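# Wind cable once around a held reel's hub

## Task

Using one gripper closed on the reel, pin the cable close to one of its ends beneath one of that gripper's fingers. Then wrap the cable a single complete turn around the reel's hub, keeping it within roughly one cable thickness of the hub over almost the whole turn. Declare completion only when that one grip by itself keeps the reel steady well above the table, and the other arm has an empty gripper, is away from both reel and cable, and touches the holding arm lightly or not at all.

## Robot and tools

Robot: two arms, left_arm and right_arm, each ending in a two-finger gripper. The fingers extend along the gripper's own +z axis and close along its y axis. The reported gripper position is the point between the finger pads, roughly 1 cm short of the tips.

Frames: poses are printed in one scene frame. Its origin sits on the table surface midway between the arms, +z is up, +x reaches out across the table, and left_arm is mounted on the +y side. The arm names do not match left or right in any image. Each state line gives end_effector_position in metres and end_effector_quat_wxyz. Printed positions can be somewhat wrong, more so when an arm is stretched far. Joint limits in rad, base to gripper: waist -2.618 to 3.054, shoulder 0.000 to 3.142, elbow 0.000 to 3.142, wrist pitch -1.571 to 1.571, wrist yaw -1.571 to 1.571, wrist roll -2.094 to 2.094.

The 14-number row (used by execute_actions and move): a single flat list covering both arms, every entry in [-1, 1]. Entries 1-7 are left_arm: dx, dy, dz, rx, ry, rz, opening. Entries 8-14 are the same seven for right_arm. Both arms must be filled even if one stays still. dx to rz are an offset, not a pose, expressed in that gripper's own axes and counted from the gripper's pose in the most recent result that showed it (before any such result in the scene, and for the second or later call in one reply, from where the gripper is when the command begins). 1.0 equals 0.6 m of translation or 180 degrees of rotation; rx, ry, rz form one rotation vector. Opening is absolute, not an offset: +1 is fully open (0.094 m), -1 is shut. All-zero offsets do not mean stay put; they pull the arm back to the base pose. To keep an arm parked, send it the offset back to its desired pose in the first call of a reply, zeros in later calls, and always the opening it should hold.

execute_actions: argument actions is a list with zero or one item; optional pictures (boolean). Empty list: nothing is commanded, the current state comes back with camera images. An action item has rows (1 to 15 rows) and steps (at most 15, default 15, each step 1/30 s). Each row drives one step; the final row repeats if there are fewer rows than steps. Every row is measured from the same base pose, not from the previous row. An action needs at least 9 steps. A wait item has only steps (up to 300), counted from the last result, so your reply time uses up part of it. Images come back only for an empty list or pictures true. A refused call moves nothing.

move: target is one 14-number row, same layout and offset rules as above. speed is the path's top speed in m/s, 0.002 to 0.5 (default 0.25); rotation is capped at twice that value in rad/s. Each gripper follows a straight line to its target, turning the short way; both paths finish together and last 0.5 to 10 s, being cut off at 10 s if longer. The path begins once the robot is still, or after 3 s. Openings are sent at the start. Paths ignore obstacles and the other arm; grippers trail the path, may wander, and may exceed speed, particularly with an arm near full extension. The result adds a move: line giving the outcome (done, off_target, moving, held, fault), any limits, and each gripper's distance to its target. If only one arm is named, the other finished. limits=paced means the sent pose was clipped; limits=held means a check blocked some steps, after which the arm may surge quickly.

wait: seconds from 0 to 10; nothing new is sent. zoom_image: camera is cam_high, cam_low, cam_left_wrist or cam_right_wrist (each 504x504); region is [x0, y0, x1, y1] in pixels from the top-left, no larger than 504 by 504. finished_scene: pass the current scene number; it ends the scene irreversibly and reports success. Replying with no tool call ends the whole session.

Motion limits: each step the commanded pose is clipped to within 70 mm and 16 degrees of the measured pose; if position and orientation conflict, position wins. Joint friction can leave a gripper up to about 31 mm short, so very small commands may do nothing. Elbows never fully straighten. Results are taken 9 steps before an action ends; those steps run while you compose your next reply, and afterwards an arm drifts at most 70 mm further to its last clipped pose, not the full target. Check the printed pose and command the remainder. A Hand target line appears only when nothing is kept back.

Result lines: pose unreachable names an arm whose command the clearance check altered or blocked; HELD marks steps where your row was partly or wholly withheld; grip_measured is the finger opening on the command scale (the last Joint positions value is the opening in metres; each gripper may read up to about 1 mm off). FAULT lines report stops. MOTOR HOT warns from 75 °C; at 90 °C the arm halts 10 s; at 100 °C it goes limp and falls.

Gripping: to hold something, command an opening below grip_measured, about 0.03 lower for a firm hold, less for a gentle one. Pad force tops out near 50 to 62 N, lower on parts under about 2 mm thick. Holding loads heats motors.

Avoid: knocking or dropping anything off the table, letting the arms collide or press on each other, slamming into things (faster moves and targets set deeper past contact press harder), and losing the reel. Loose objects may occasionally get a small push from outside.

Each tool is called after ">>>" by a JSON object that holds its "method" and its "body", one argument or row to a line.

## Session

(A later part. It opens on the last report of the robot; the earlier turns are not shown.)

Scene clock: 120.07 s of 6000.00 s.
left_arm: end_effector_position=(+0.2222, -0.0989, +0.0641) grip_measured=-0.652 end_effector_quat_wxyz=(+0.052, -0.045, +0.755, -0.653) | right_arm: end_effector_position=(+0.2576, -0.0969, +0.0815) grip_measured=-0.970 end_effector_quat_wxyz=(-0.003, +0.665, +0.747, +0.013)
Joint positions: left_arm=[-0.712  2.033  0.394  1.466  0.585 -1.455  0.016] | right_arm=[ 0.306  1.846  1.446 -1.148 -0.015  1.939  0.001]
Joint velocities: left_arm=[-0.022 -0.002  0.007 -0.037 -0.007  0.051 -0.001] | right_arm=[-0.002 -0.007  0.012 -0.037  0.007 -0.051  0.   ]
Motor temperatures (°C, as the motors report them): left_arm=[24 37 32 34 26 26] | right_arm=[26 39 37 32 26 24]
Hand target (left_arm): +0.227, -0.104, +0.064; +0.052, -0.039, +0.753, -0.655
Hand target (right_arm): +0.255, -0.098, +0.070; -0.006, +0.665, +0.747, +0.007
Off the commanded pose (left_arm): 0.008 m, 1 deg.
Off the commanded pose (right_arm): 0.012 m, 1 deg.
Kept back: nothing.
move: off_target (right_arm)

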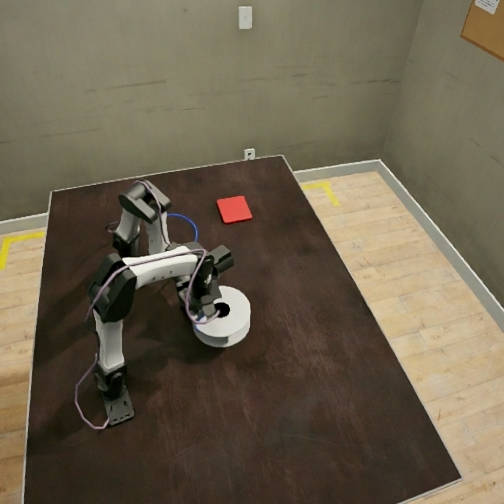

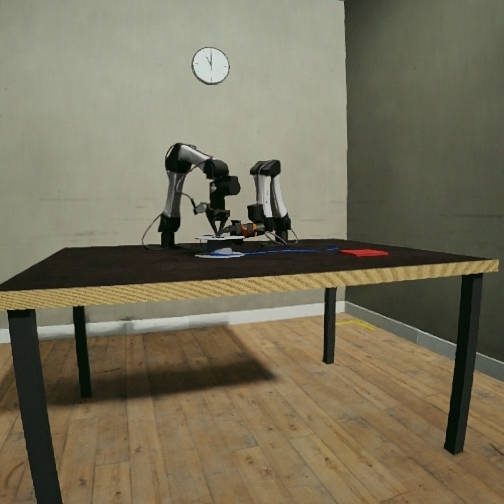

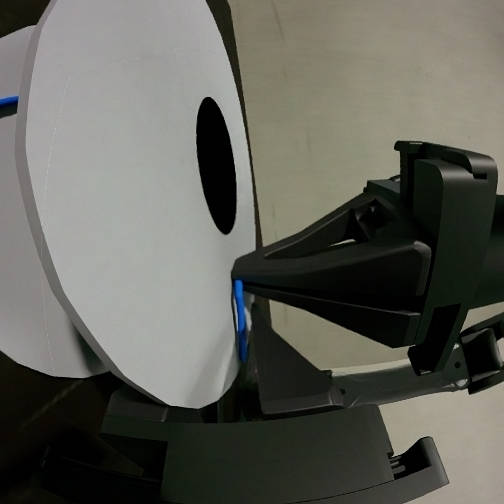

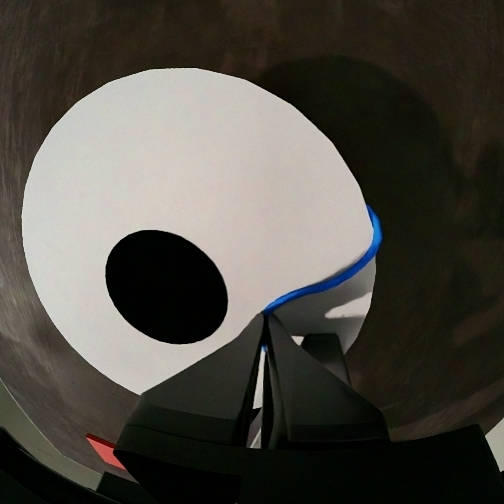

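Close left, then release right and lift it.

>>> {"method": "move", "body": {
  "target": [0,0,0,0,0,0,-1, 0,0,0,0,0,0,-1]
}}

>>> {"method": "move", "body": {
  "target": [0,0,0,0,0,0,-1, 0,0,0,0,0,0,-0.8]
}}

>>> {"method": "move", "body": {
  "target": [0,0,0,0,0,0,-1, -0.05,0,-0.12,0,0,0,-0.8],
  "speed": 0.12
}}

Scene clock: 121.23 s of 6000.00 s.
left_arm: end_effector_position=(+0.2222, -0.1004, +0.0717) grip_measured=-0.916 end_effector_quat_wxyz=(+0.052, -0.043, +0.746, -0.663) | right_arm: end_effector_position=(+0.2573, -0.0987, +0.0892) grip_measured=-0.971 end_effector_quat_wxyz=(+0.002, +0.665, +0.746, +0.017)
Joint positions: left_arm=[-0.712  2.028  0.396  1.492  0.59  -1.471  0.004] | right_arm=[ 0.306  1.827  1.452 -1.162 -0.008  1.939  0.001]
Joint velocities: left_arm=[-0.002 -0.007 -0.017 -0.066  0.022 -0.051 -0.001] | right_arm=[-0.002  0.002 -0.027 -0.037  0.007 -0.051 -0.001]
Motor temperatures (°C, as the motors report them): left_arm=[24 37 32 34 26 26] | right_arm=[26 39 37 32 26 24]
Hand target (left_arm): +0.222, -0.099, +0.064; +0.052, -0.045, +0.754, -0.653
Hand target (right_arm): +0.257, -0.097, +0.082; -0.003, +0.665, +0.747, +0.013
Off the commanded pose (left_arm): 0.008 m, 2 deg.
Off the commanded pose (right_arm): 0.008 m, 1 deg.
Kept back: nothing.
move: done

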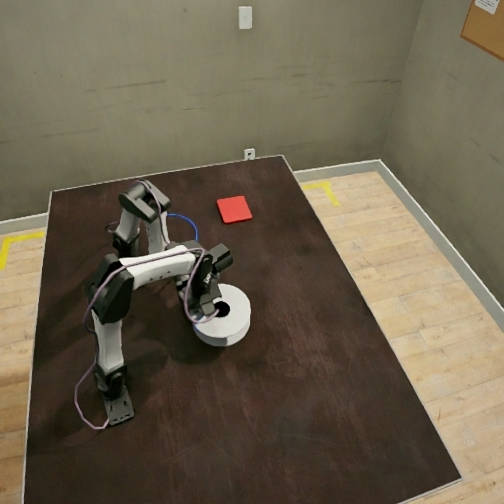

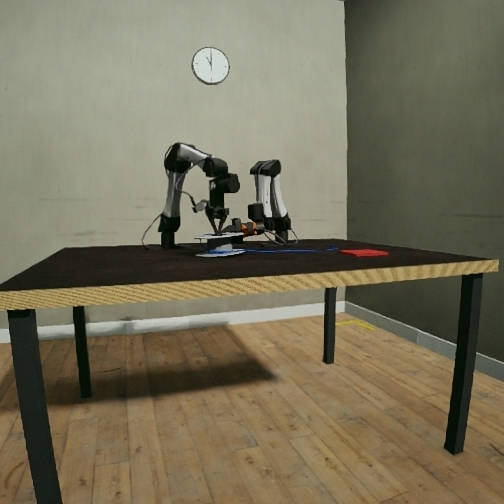

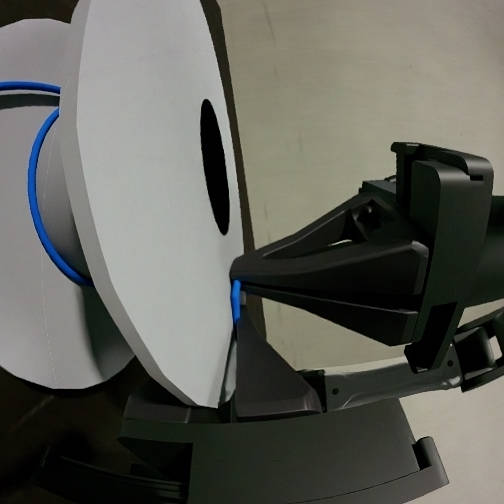

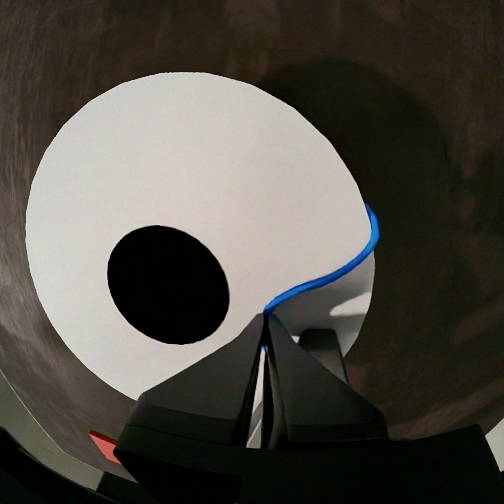

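Scene clock: 121.73 s of 6000.00 s.
left_arm: end_effector_position=(+0.2222, -0.1004, +0.0717) grip_measured=-0.916 end_effector_quat_wxyz=(+0.052, -0.043, +0.746, -0.663) | right_arm: end_effector_position=(+0.2566, -0.0990, +0.0892) grip_measured=-0.802 end_effector_quat_wxyz=(+0.002, +0.665, +0.746, +0.016)
Joint positions: left_arm=[-0.712  2.028  0.396  1.492  0.59  -1.472  0.004] | right_arm=[ 0.306  1.827  1.452 -1.165 -0.008  1.939  0.009]
Joint velocities: left_arm=[-0.002  0.007 -0.022  0.007  0.007 -0.007 -0.001] | right_arm=[ 0.007 -0.007 -0.017 -0.007  0.037 -0.007 -0.   ]
Motor temperatures (°C, as the motors report them): left_arm=[24 37 32 34 26 26] | right_arm=[26 39 37 32 26 24]
Hand target (left_arm): +0.222, -0.100, +0.072; +0.052, -0.043, +0.746, -0.663
Hand target (right_arm): +0.257, -0.099, +0.089; +0.002, +0.665, +0.746, +0.017
Off the commanded pose (left_arm): 0.000 m, 0 deg.
Off the commanded pose (right_arm): 0.001 m, 0 deg.
Kept back: nothing.
move: done

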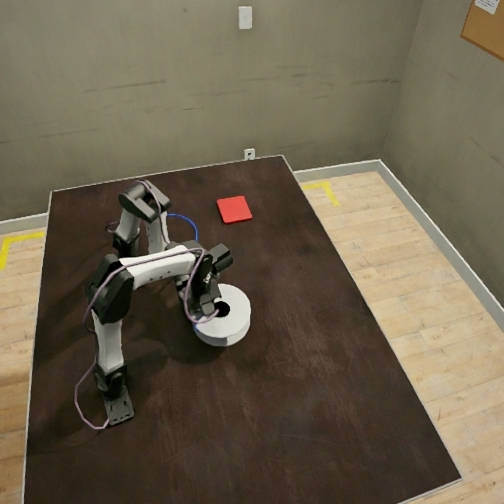

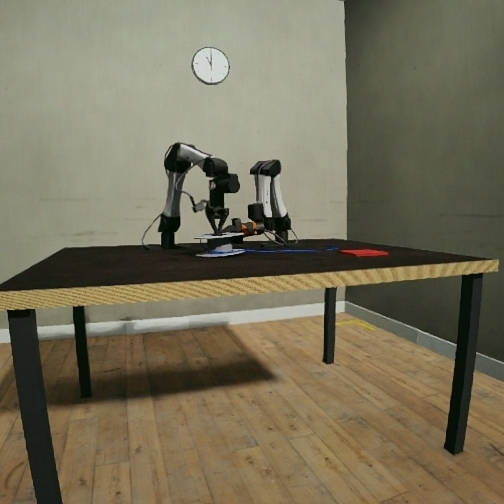

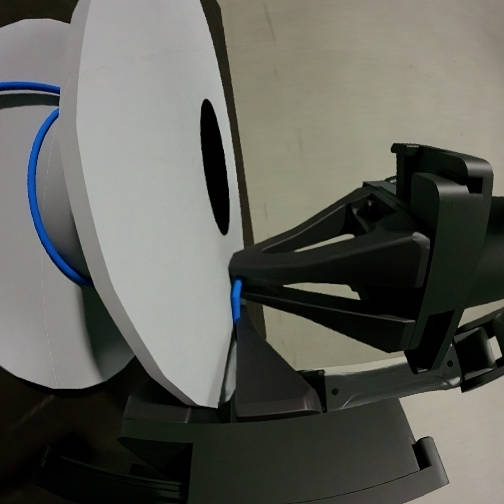

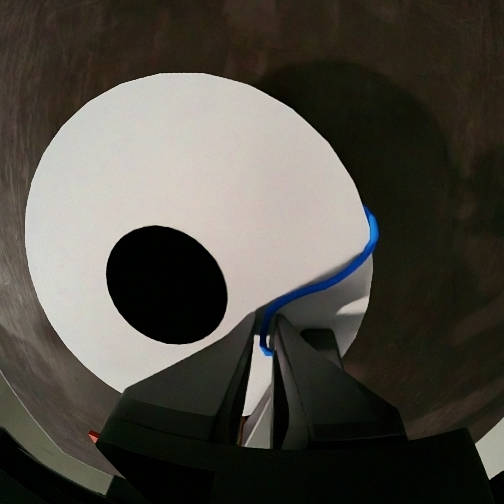

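Scene clock: 122.97 s of 6000.00 s.
left_arm: end_effector_position=(+0.2222, -0.1004, +0.0719) grip_measured=-0.916 end_effector_quat_wxyz=(+0.052, -0.043, +0.746, -0.663) | right_arm: end_effector_position=(+0.2548, -0.1288, +0.1504) grip_measured=-0.802 end_effector_quat_wxyz=(-0.003, +0.665, +0.747, +0.004)
Joint positions: left_arm=[-0.712  2.028  0.396  1.492  0.59  -1.472  0.004] | right_arm=[ 0.228  1.791  1.651 -1.426 -0.008  1.86   0.009]
Joint velocities: left_arm=[ 0.017 -0.002 -0.017 -0.022  0.022  0.037  0.001] | right_arm=[-0.002 -0.002 -0.017 -0.037 -0.007  0.022 -0.   ]
Motor temperatures (°C, as the motors report them): left_arm=[24 37 32 34 26 26] | right_arm=[26 39 37 31 26 24]
Hand target (left_arm): +0.222, -0.100, +0.072; +0.052, -0.043, +0.746, -0.663
Hand target (right_arm): +0.258, -0.130, +0.161; +0.003, +0.665, +0.746, +0.016
Off the commanded pose (left_arm): 0.000 m, 0 deg.
Off the commanded pose (right_arm): 0.011 m, 1 deg.
Kept back: nothing.
move: off_target (right_arm)

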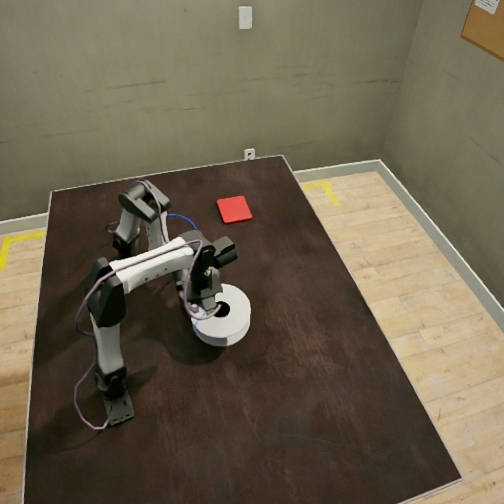

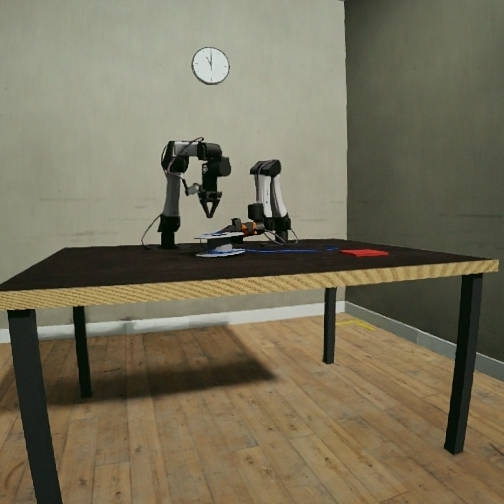

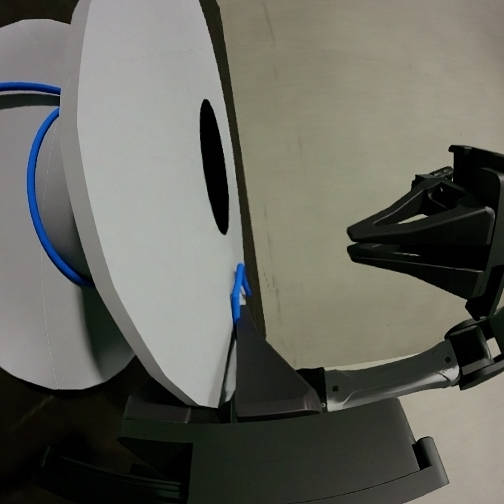

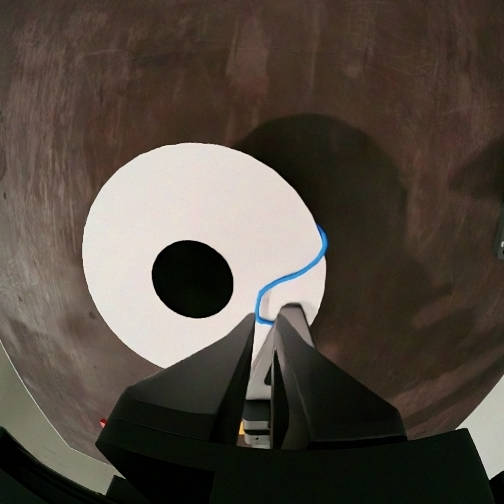

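>>> {"method": "move", "body": {
  "target": [0,0,0,0,0,0,-1, -0.32,-0.13,0,0,0,-0.45,0.5],
  "speed": 0.4
}}

>>> {"method": "move", "body": {
  "target": [0,-0.58,-0.1,0.04,0,0,-1, 0,0,0,0,-0.5,0,0.5],
  "speed": 0.15
}}

Scene clock: 126.03 s of 6000.00 s.
left_arm: end_effector_position=(+0.2222, -0.1004, +0.0719) grip_measured=-0.916 end_effector_quat_wxyz=(+0.052, -0.043, +0.746, -0.663) | right_arm: end_effector_position=(+0.2018, -0.3292, +0.1529) grip_measured=+0.499 end_effector_quat_wxyz=(-0.001, +0.020, +1.000, -0.004)
Joint positions: left_arm=[-0.712  2.028  0.396  1.492  0.59  -1.472  0.004] | right_arm=[-0.441  1.524  1.37  -1.417  0.009 -0.224  0.07 ]
Joint velocities: left_arm=[ 0.002 -0.007  0.002 -0.037 -0.037 -0.022 -0.001] | right_arm=[ 0.002 -0.022 -0.017 -0.022 -0.007 -0.022  0.001]
Motor temperatures (°C, as the motors report them): left_arm=[24 37 31 35 26 26] | right_arm=[26 39 37 31 26 24]
Hand target (left_arm): +0.222, -0.100, +0.072; +0.052, -0.043, +0.746, -0.663
Hand target (right_arm): +0.198, -0.330, +0.151; +0.001, +0.021, +1.000, -0.001
Off the commanded pose (left_arm): 0.000 m, 0 deg.
Off the commanded pose (right_arm): 0.005 m, 1 deg.
Kept back: nothing.
move: done

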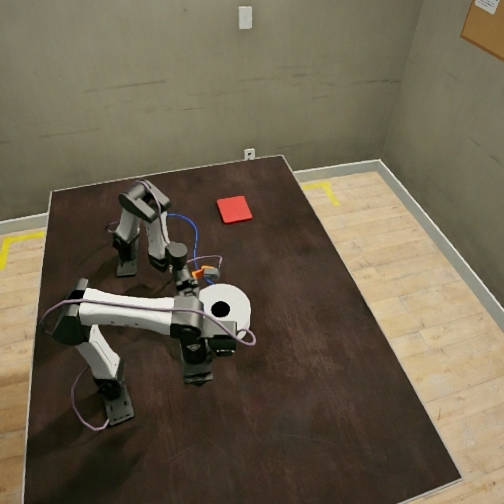

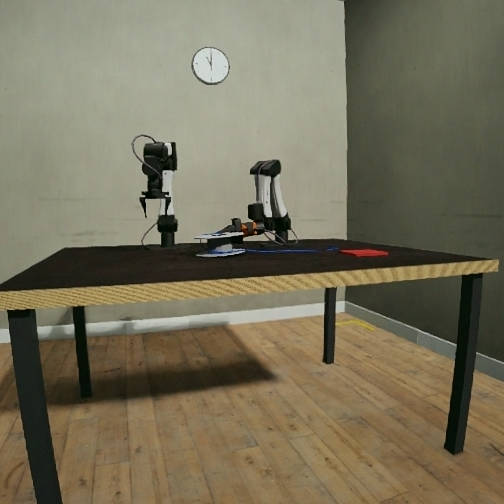

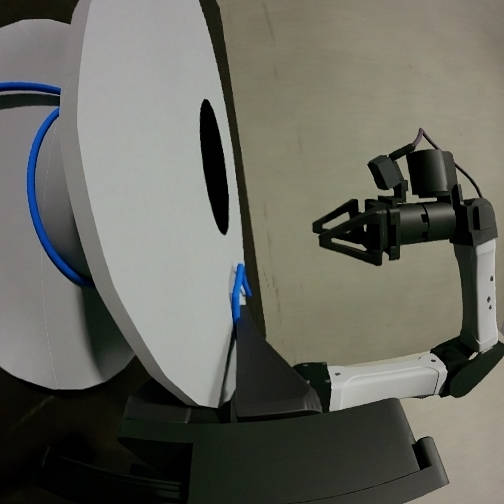

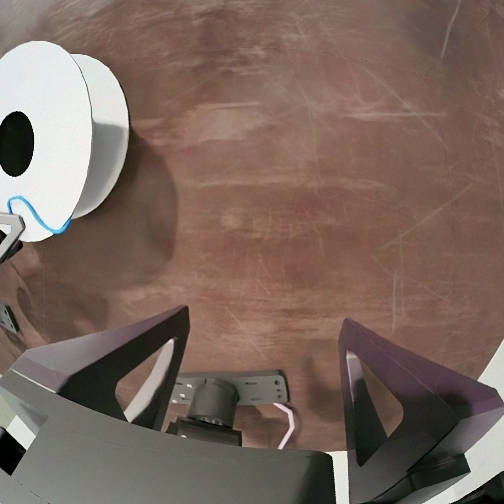

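Scene clock: 131.80 s of 6000.00 s.
left_arm: end_effector_position=(+0.2096, -0.0847, +0.4000) grip_measured=-0.916 end_effector_quat_wxyz=(+0.039, -0.054, +0.720, -0.691) | right_arm: end_effector_position=(+0.2006, -0.3278, +0.1653) grip_measured=+0.499 end_effector_quat_wxyz=(+0.679, -0.001, +0.733, -0.031)
Joint positions: left_arm=[-0.703  1.159  1.14  -0.031  0.607 -1.56   0.004] | right_arm=[-0.839  0.357  0.035  0.229 -0.616 -0.1    0.07 ]
Joint velocities: left_arm=[ 0.007  0.012 -0.007  0.022  0.051  0.051 -0.001] | right_arm=[-0.002 -0.017 -0.022  0.007 -0.037  0.022 -0.001]
Motor temperatures (°C, as the motors report them): left_arm=[24 37 33 36 26 26] | right_arm=[26 38 37 32 26 24]
Hand target (left_arm): +0.208, -0.081, +0.422; +0.055, -0.039, +0.703, -0.708
Hand target (right_arm): +0.200, -0.329, +0.156; +0.675, +0.006, +0.737, -0.025
Off the commanded pose (left_arm): 0.025 m, 4 deg.
Off the commanded pose (right_arm): 0.012 m, 5 deg.
joint sent to its limit (right arm) — the command would take joint 3 (elbow) past its lower limit, so that joint was sent only as far as its limit.
Kept back: nothing.
move: off_target (left_arm, right_arm)

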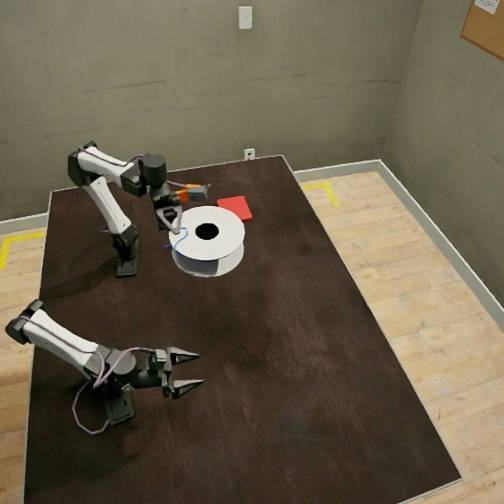

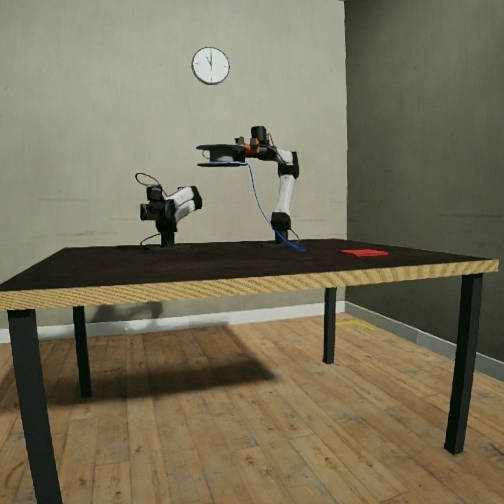

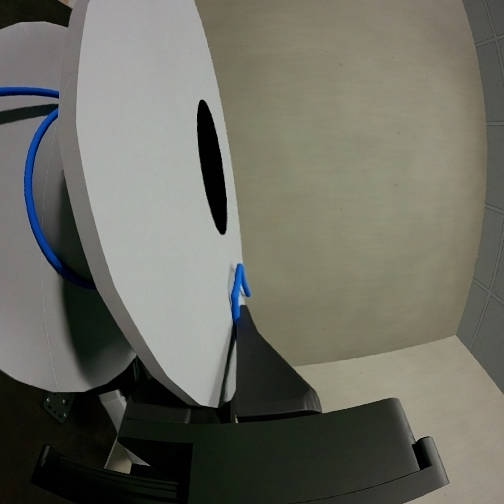

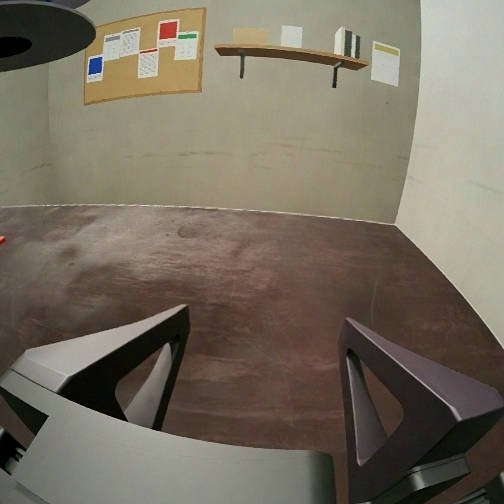

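>>> {"method": "zoom_image", "body": {
  "camera": "cam_low",
  "region": [180, 125, 280, 185]
}}

>>> {"method": "zoom_image", "body": {
  "camera": "cam_left_wrist",
  "region": [0, 60, 140, 310]
}}

Region (180, 125, 280, 185) of cam_low's 504x504 image, scaled by 5.040, with more detail than that image has; it fills the top 302 rows of this view, and the rest is white.

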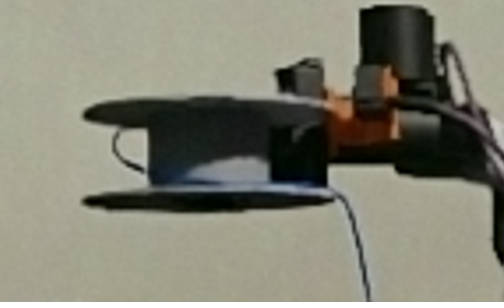

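Region (0, 60, 140, 310) of cam_left_wrist's 504x504 image, scaled by 2.016, with more detail than that image has; it fills the left 282 columns of this view, and the rest is white.

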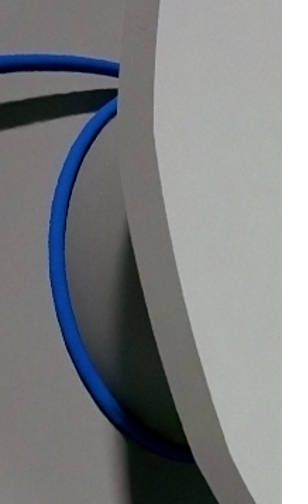

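>>> {"method": "move", "body": {
  "target": [0,-0.035,0,0.015,0,0,-1, -0.05,0.41,0.15,-0.4,0,0,0.5],
  "speed": 0.3
}}

Scene clock: 135.17 s of 6000.00 s.
left_arm: end_effector_position=(+0.2094, -0.0845, +0.3953) grip_measured=-0.916 end_effector_quat_wxyz=(+0.023, -0.071, +0.724, -0.686) | right_arm: end_effector_position=(+0.3014, -0.0899, +0.1749) grip_measured=+0.499 end_effector_quat_wxyz=(+0.556, -0.390, +0.613, +0.405)
Joint positions: left_arm=[-0.703  1.159  1.14  -0.053  0.607 -1.595  0.004] | right_arm=[-0.141  1.643  0.595  0.91  -1.157 -0.064  0.07 ]
Joint velocities: left_arm=[-0.002 -0.012 -0.007  0.037  0.037 -0.007 -0.001] | right_arm=[-0.017 -0.017 -0.007  0.051  0.037  0.007 -0.001]
Motor temperatures (°C, as the motors report them): left_arm=[24 36 34 36 26 26] | right_arm=[26 37 37 33 26 24]
Hand target (left_arm): +0.209, -0.084, +0.420; +0.041, -0.053, +0.703, -0.708
Hand target (right_arm): +0.305, -0.086, +0.180; +0.557, -0.398, +0.604, +0.409
Off the commanded pose (left_arm): 0.026 m, 5 deg.
Off the commanded pose (right_arm): 0.006 m, 1 deg.
Kept back: nothing.
move: off_target (left_arm)

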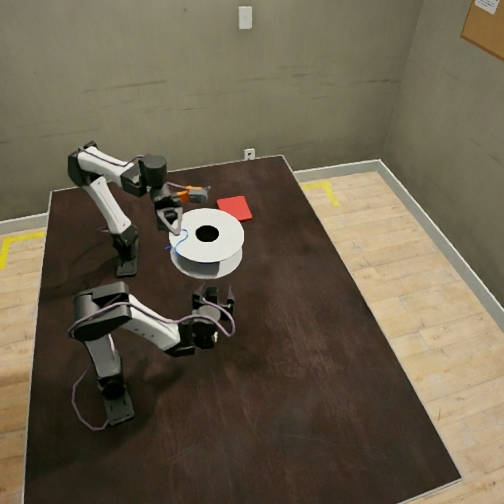

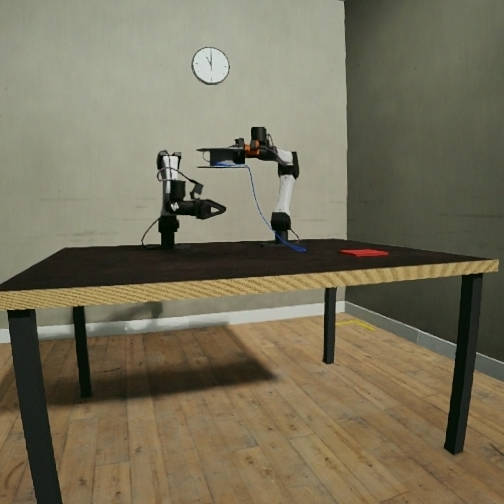

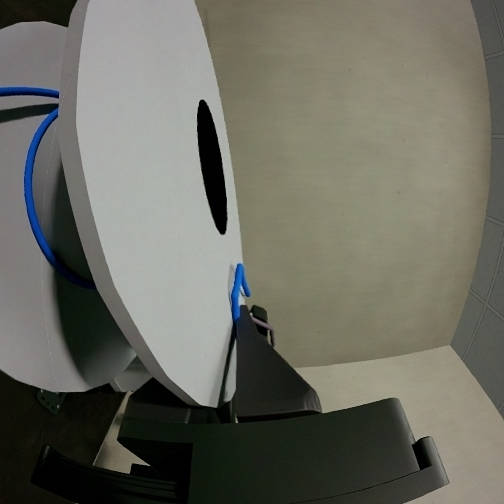

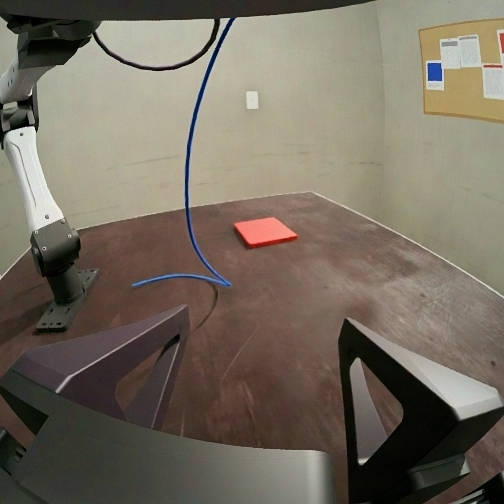

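>>> {"method": "move", "body": {
  "target": [0,-0.042,0,0.025,0,0.03,-1, -0.02,0.125,0.14,0,0,0,0.5],
  "speed": 0.2
}}

Scene clock: 136.70 s of 6000.00 s.
left_arm: end_effector_position=(+0.2095, -0.0847, +0.3992) grip_measured=-0.916 end_effector_quat_wxyz=(+0.033, -0.060, +0.720, -0.691) | right_arm: end_effector_position=(+0.2681, +0.0170, +0.1871) grip_measured=+0.499 end_effector_quat_wxyz=(+0.553, -0.391, +0.613, +0.406)
Joint positions: left_arm=[-0.703  1.159  1.14  -0.035  0.607 -1.576  0.004] | right_arm=[ 0.255  1.584  0.58   0.924 -0.766  0.011  0.07 ]
Joint velocities: left_arm=[-0.022 -0.012 -0.027  0.037  0.022  0.007  0.   ] | right_arm=[-0.002  0.007 -0.007  0.037  0.051  0.037  0.   ]
Motor temperatures (°C, as the motors report them): left_arm=[24 36 34 37 26 26] | right_arm=[26 37 37 33 26 24]
Hand target (left_arm): +0.210, -0.085, +0.420; +0.058, -0.036, +0.700, -0.711
Hand target (right_arm): +0.264, +0.017, +0.189; +0.556, -0.389, +0.612, +0.407
Off the commanded pose (left_arm): 0.021 m, 5 deg.
Off the commanded pose (right_arm): 0.005 m, 0 deg.
Kept back: nothing.
move: off_target (left_arm)

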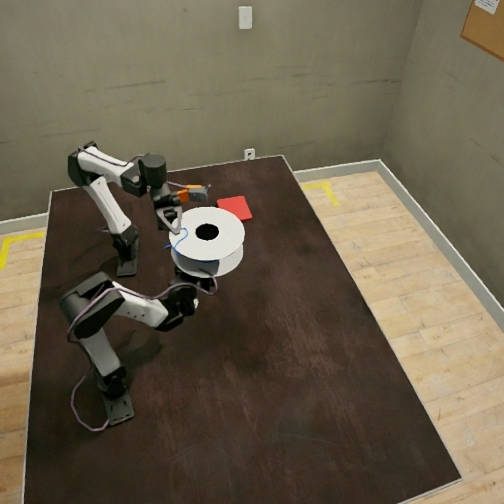

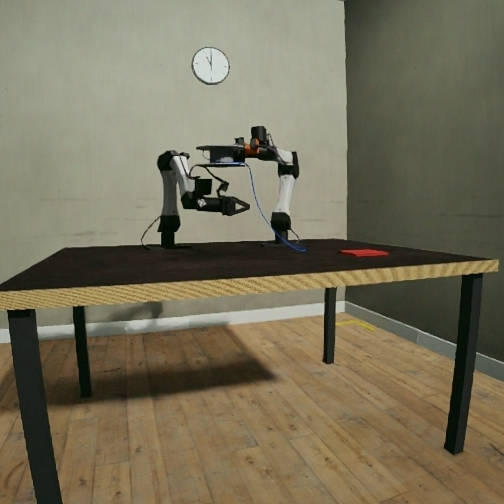

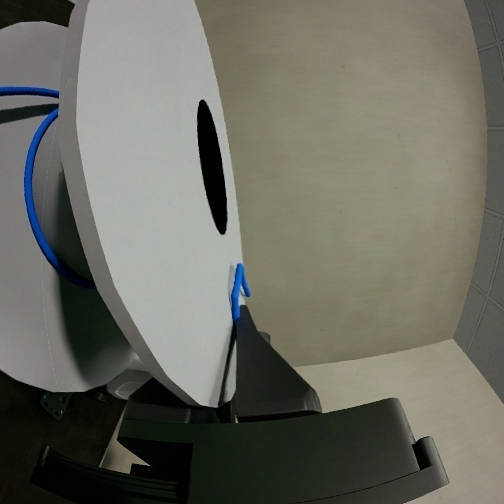

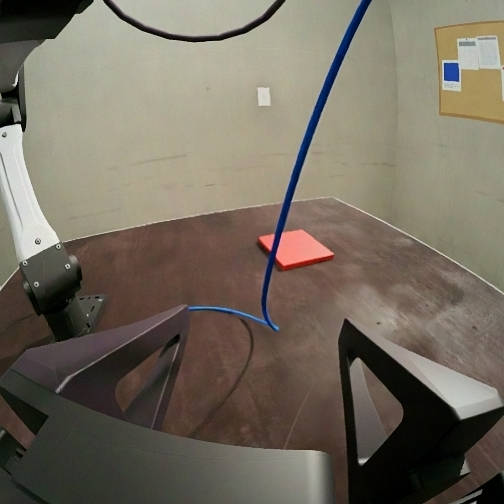

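>>> {"method": "move", "body": {
  "target": [0,-0.036,0,0.02,0,0.025,-1, 0,0,0.1,0,0,0,0.5],
  "speed": 0.1
}}

>>> {"method": "move", "body": {
  "target": [0,-0.036,0,0.02,0,0.025,-1, 0,0,0,0,0,0,-1]
}}

Scene clock: 137.93 s of 6000.00 s.
left_arm: end_effector_position=(+0.2095, -0.0846, +0.3983) grip_measured=-0.916 end_effector_quat_wxyz=(+0.037, -0.057, +0.722, -0.689) | right_arm: end_effector_position=(+0.2852, +0.0670, +0.1780) grip_measured=+0.499 end_effector_quat_wxyz=(+0.547, -0.392, +0.618, +0.406)
Joint positions: left_arm=[-0.703  1.159  1.14  -0.039  0.607 -1.563  0.004] | right_arm=[ 0.375  1.741  0.725  0.926 -0.648  0.019  0.07 ]
Joint velocities: left_arm=[-0.002  0.002 -0.012 -0.007 -0.037 -0.051  0.001] | right_arm=[-0.002  0.012  0.022  0.022 -0.007  0.022 -0.001]
Motor temperatures (°C, as the motors report them): left_arm=[24 36 34 37 26 26] | right_arm=[26 37 37 34 26 24]
Hand target (left_arm): +0.209, -0.084, +0.420; +0.062, -0.031, +0.700, -0.710
Hand target (right_arm): +0.289, +0.073, +0.183; +0.553, -0.390, +0.613, +0.407
Off the commanded pose (left_arm): 0.023 m, 5 deg.
Off the commanded pose (right_arm): 0.009 m, 1 deg.
Kept back: nothing.
move: off_target (left_arm)

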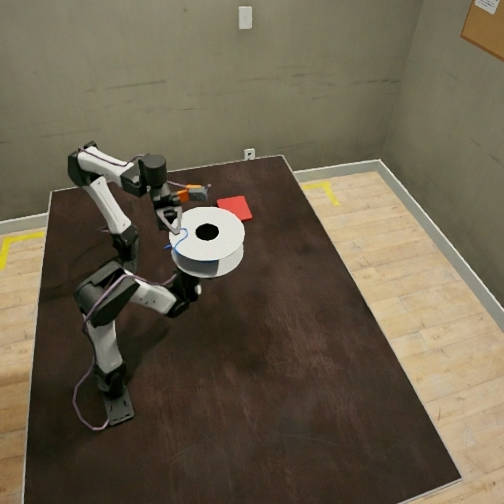

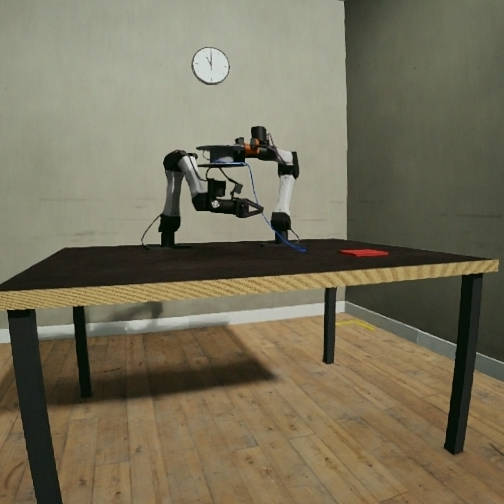

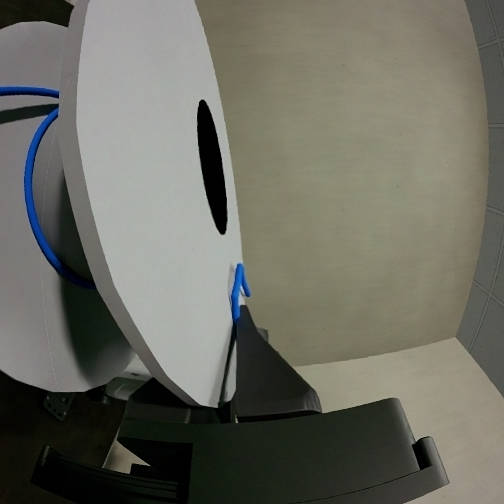

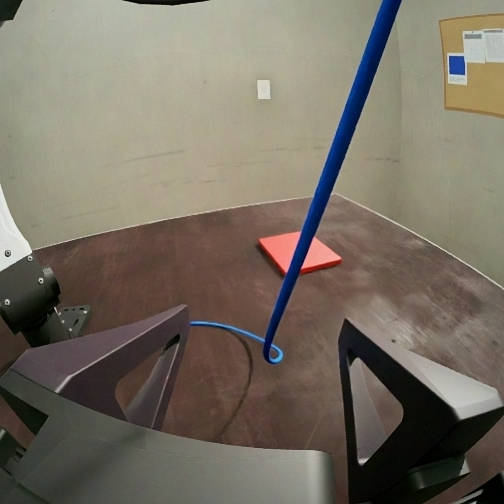

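Scene clock: 138.63 s of 6000.00 s.
left_arm: end_effector_position=(+0.2094, -0.0846, +0.3968) grip_measured=-0.916 end_effector_quat_wxyz=(+0.039, -0.054, +0.724, -0.687) | right_arm: end_effector_position=(+0.2853, +0.0669, +0.1780) grip_measured=-0.961 end_effector_quat_wxyz=(+0.547, -0.392, +0.618, +0.405)
Joint positions: left_arm=[-0.703  1.159  1.14  -0.046  0.607 -1.551  0.004] | right_arm=[ 0.375  1.741  0.725  0.926 -0.648  0.019  0.002]
Joint velocities: left_arm=[-0.007 -0.007 -0.007 -0.007  0.022 -0.007 -0.001] | right_arm=[-0.002 -0.012  0.012 -0.007  0.022  0.022 -0.001]
Motor temperatures (°C, as the motors report them): left_arm=[24 36 34 37 26 26] | right_arm=[26 37 37 34 26 24]
Hand target (left_arm): +0.209, -0.084, +0.419; +0.066, -0.027, +0.702, -0.709
Hand target (right_arm): +0.285, +0.067, +0.178; +0.547, -0.392, +0.618, +0.406
Off the commanded pose (left_arm): 0.023 m, 6 deg.
Off the commanded pose (right_arm): 0.000 m, 0 deg.
Kept back: nothing.
move: off_target (left_arm)

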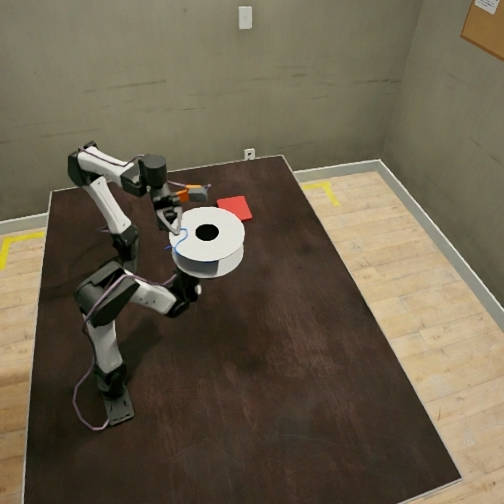

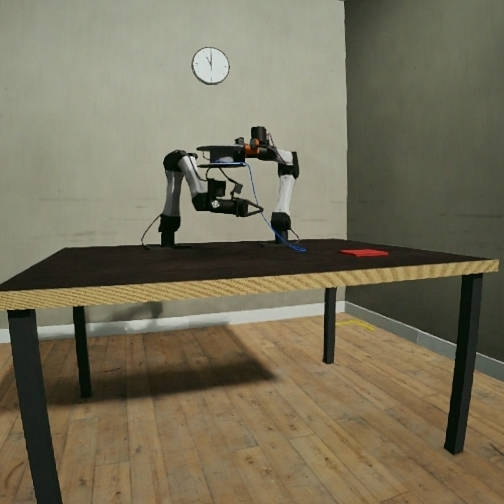

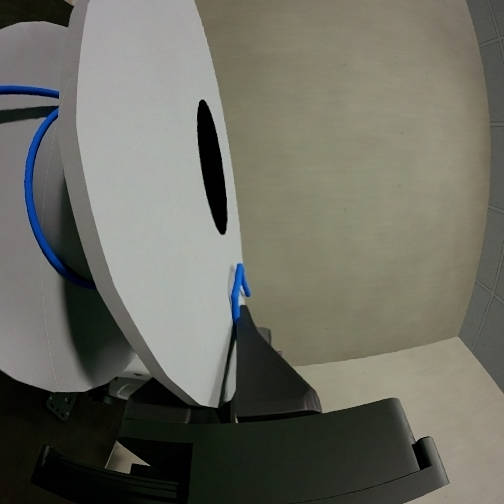

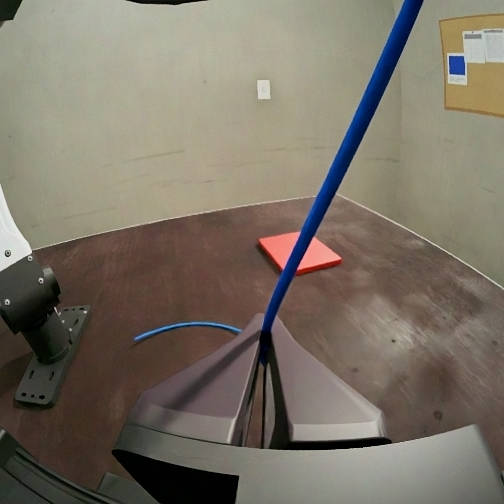

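Pull down and toward -X (adds wrap).

>>> {"method": "move", "body": {
  "target": [0,-0.04,0,0.022,0,0.02,-1, 0.06,0.1,0,0,0,0,-1],
  "speed": 0.05
}}

>>> {"method": "zoom_image", "body": {
  "camera": "cam_low",
  "region": [180, 125, 280, 185]
}}

Scene clock: 140.57 s of 6000.00 s.
left_arm: end_effector_position=(+0.2088, -0.0839, +0.3861) grip_measured=-0.912 end_effector_quat_wxyz=(+0.018, -0.076, +0.736, -0.673) | right_arm: end_effector_position=(+0.2423, +0.0854, +0.1712) grip_measured=-0.960 end_effector_quat_wxyz=(+0.583, -0.377, +0.599, +0.397)
Joint positions: left_arm=[-0.703  1.159  1.14  -0.096  0.607 -1.581  0.004] | right_arm=[ 0.526  1.741  0.575  1.163 -0.456  0.034  0.002]
Joint velocities: left_arm=[-0.002  0.012 -0.002  0.037  0.007 -0.007  0.   ] | right_arm=[-0.002 -0.007 -0.002 -0.007  0.051 -0.081 -0.001]
Motor temperatures (°C, as the motors report them): left_arm=[24 36 34 38 26 26] | right_arm=[26 37 37 34 26 24]
Hand target (left_arm): +0.208, -0.083, +0.420; +0.063, -0.031, +0.703, -0.708
Hand target (right_arm): +0.226, +0.087, +0.148; +0.548, -0.390, +0.618, +0.406
Off the commanded pose (left_arm): 0.035 m, 9 deg.
Off the commanded pose (right_arm): 0.029 m, 5 deg.
Kept back: nothing.
move: off_target (left_arm, right_arm)

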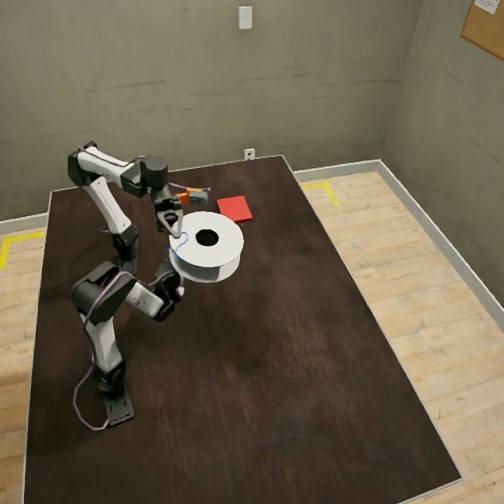

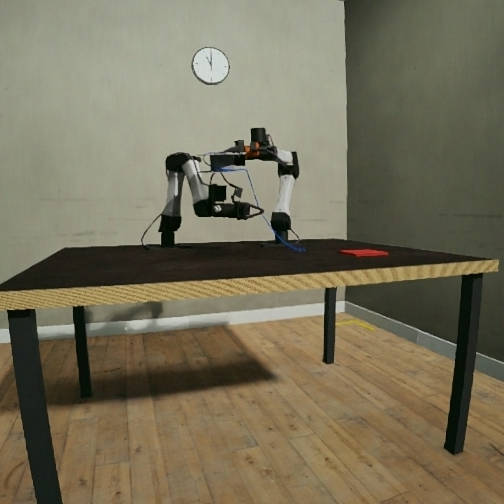

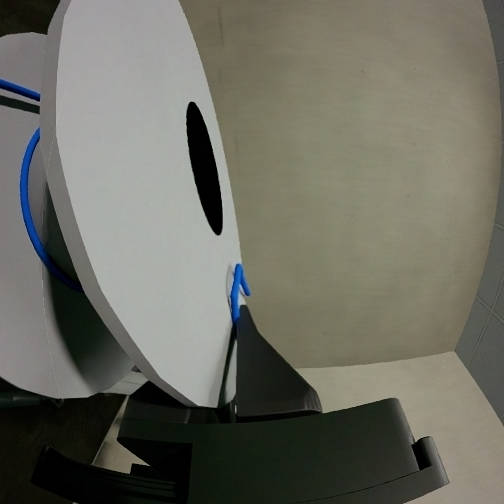

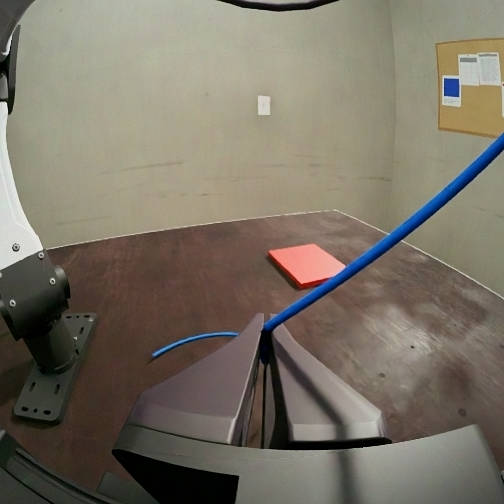

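Region (180, 125, 280, 185) of cam_low's 504x504 image, scaled by 5.040, with more detail than that image has; it fills the top 302 rows of this view, and the rest is white.

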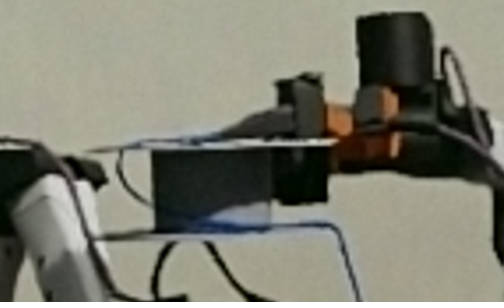

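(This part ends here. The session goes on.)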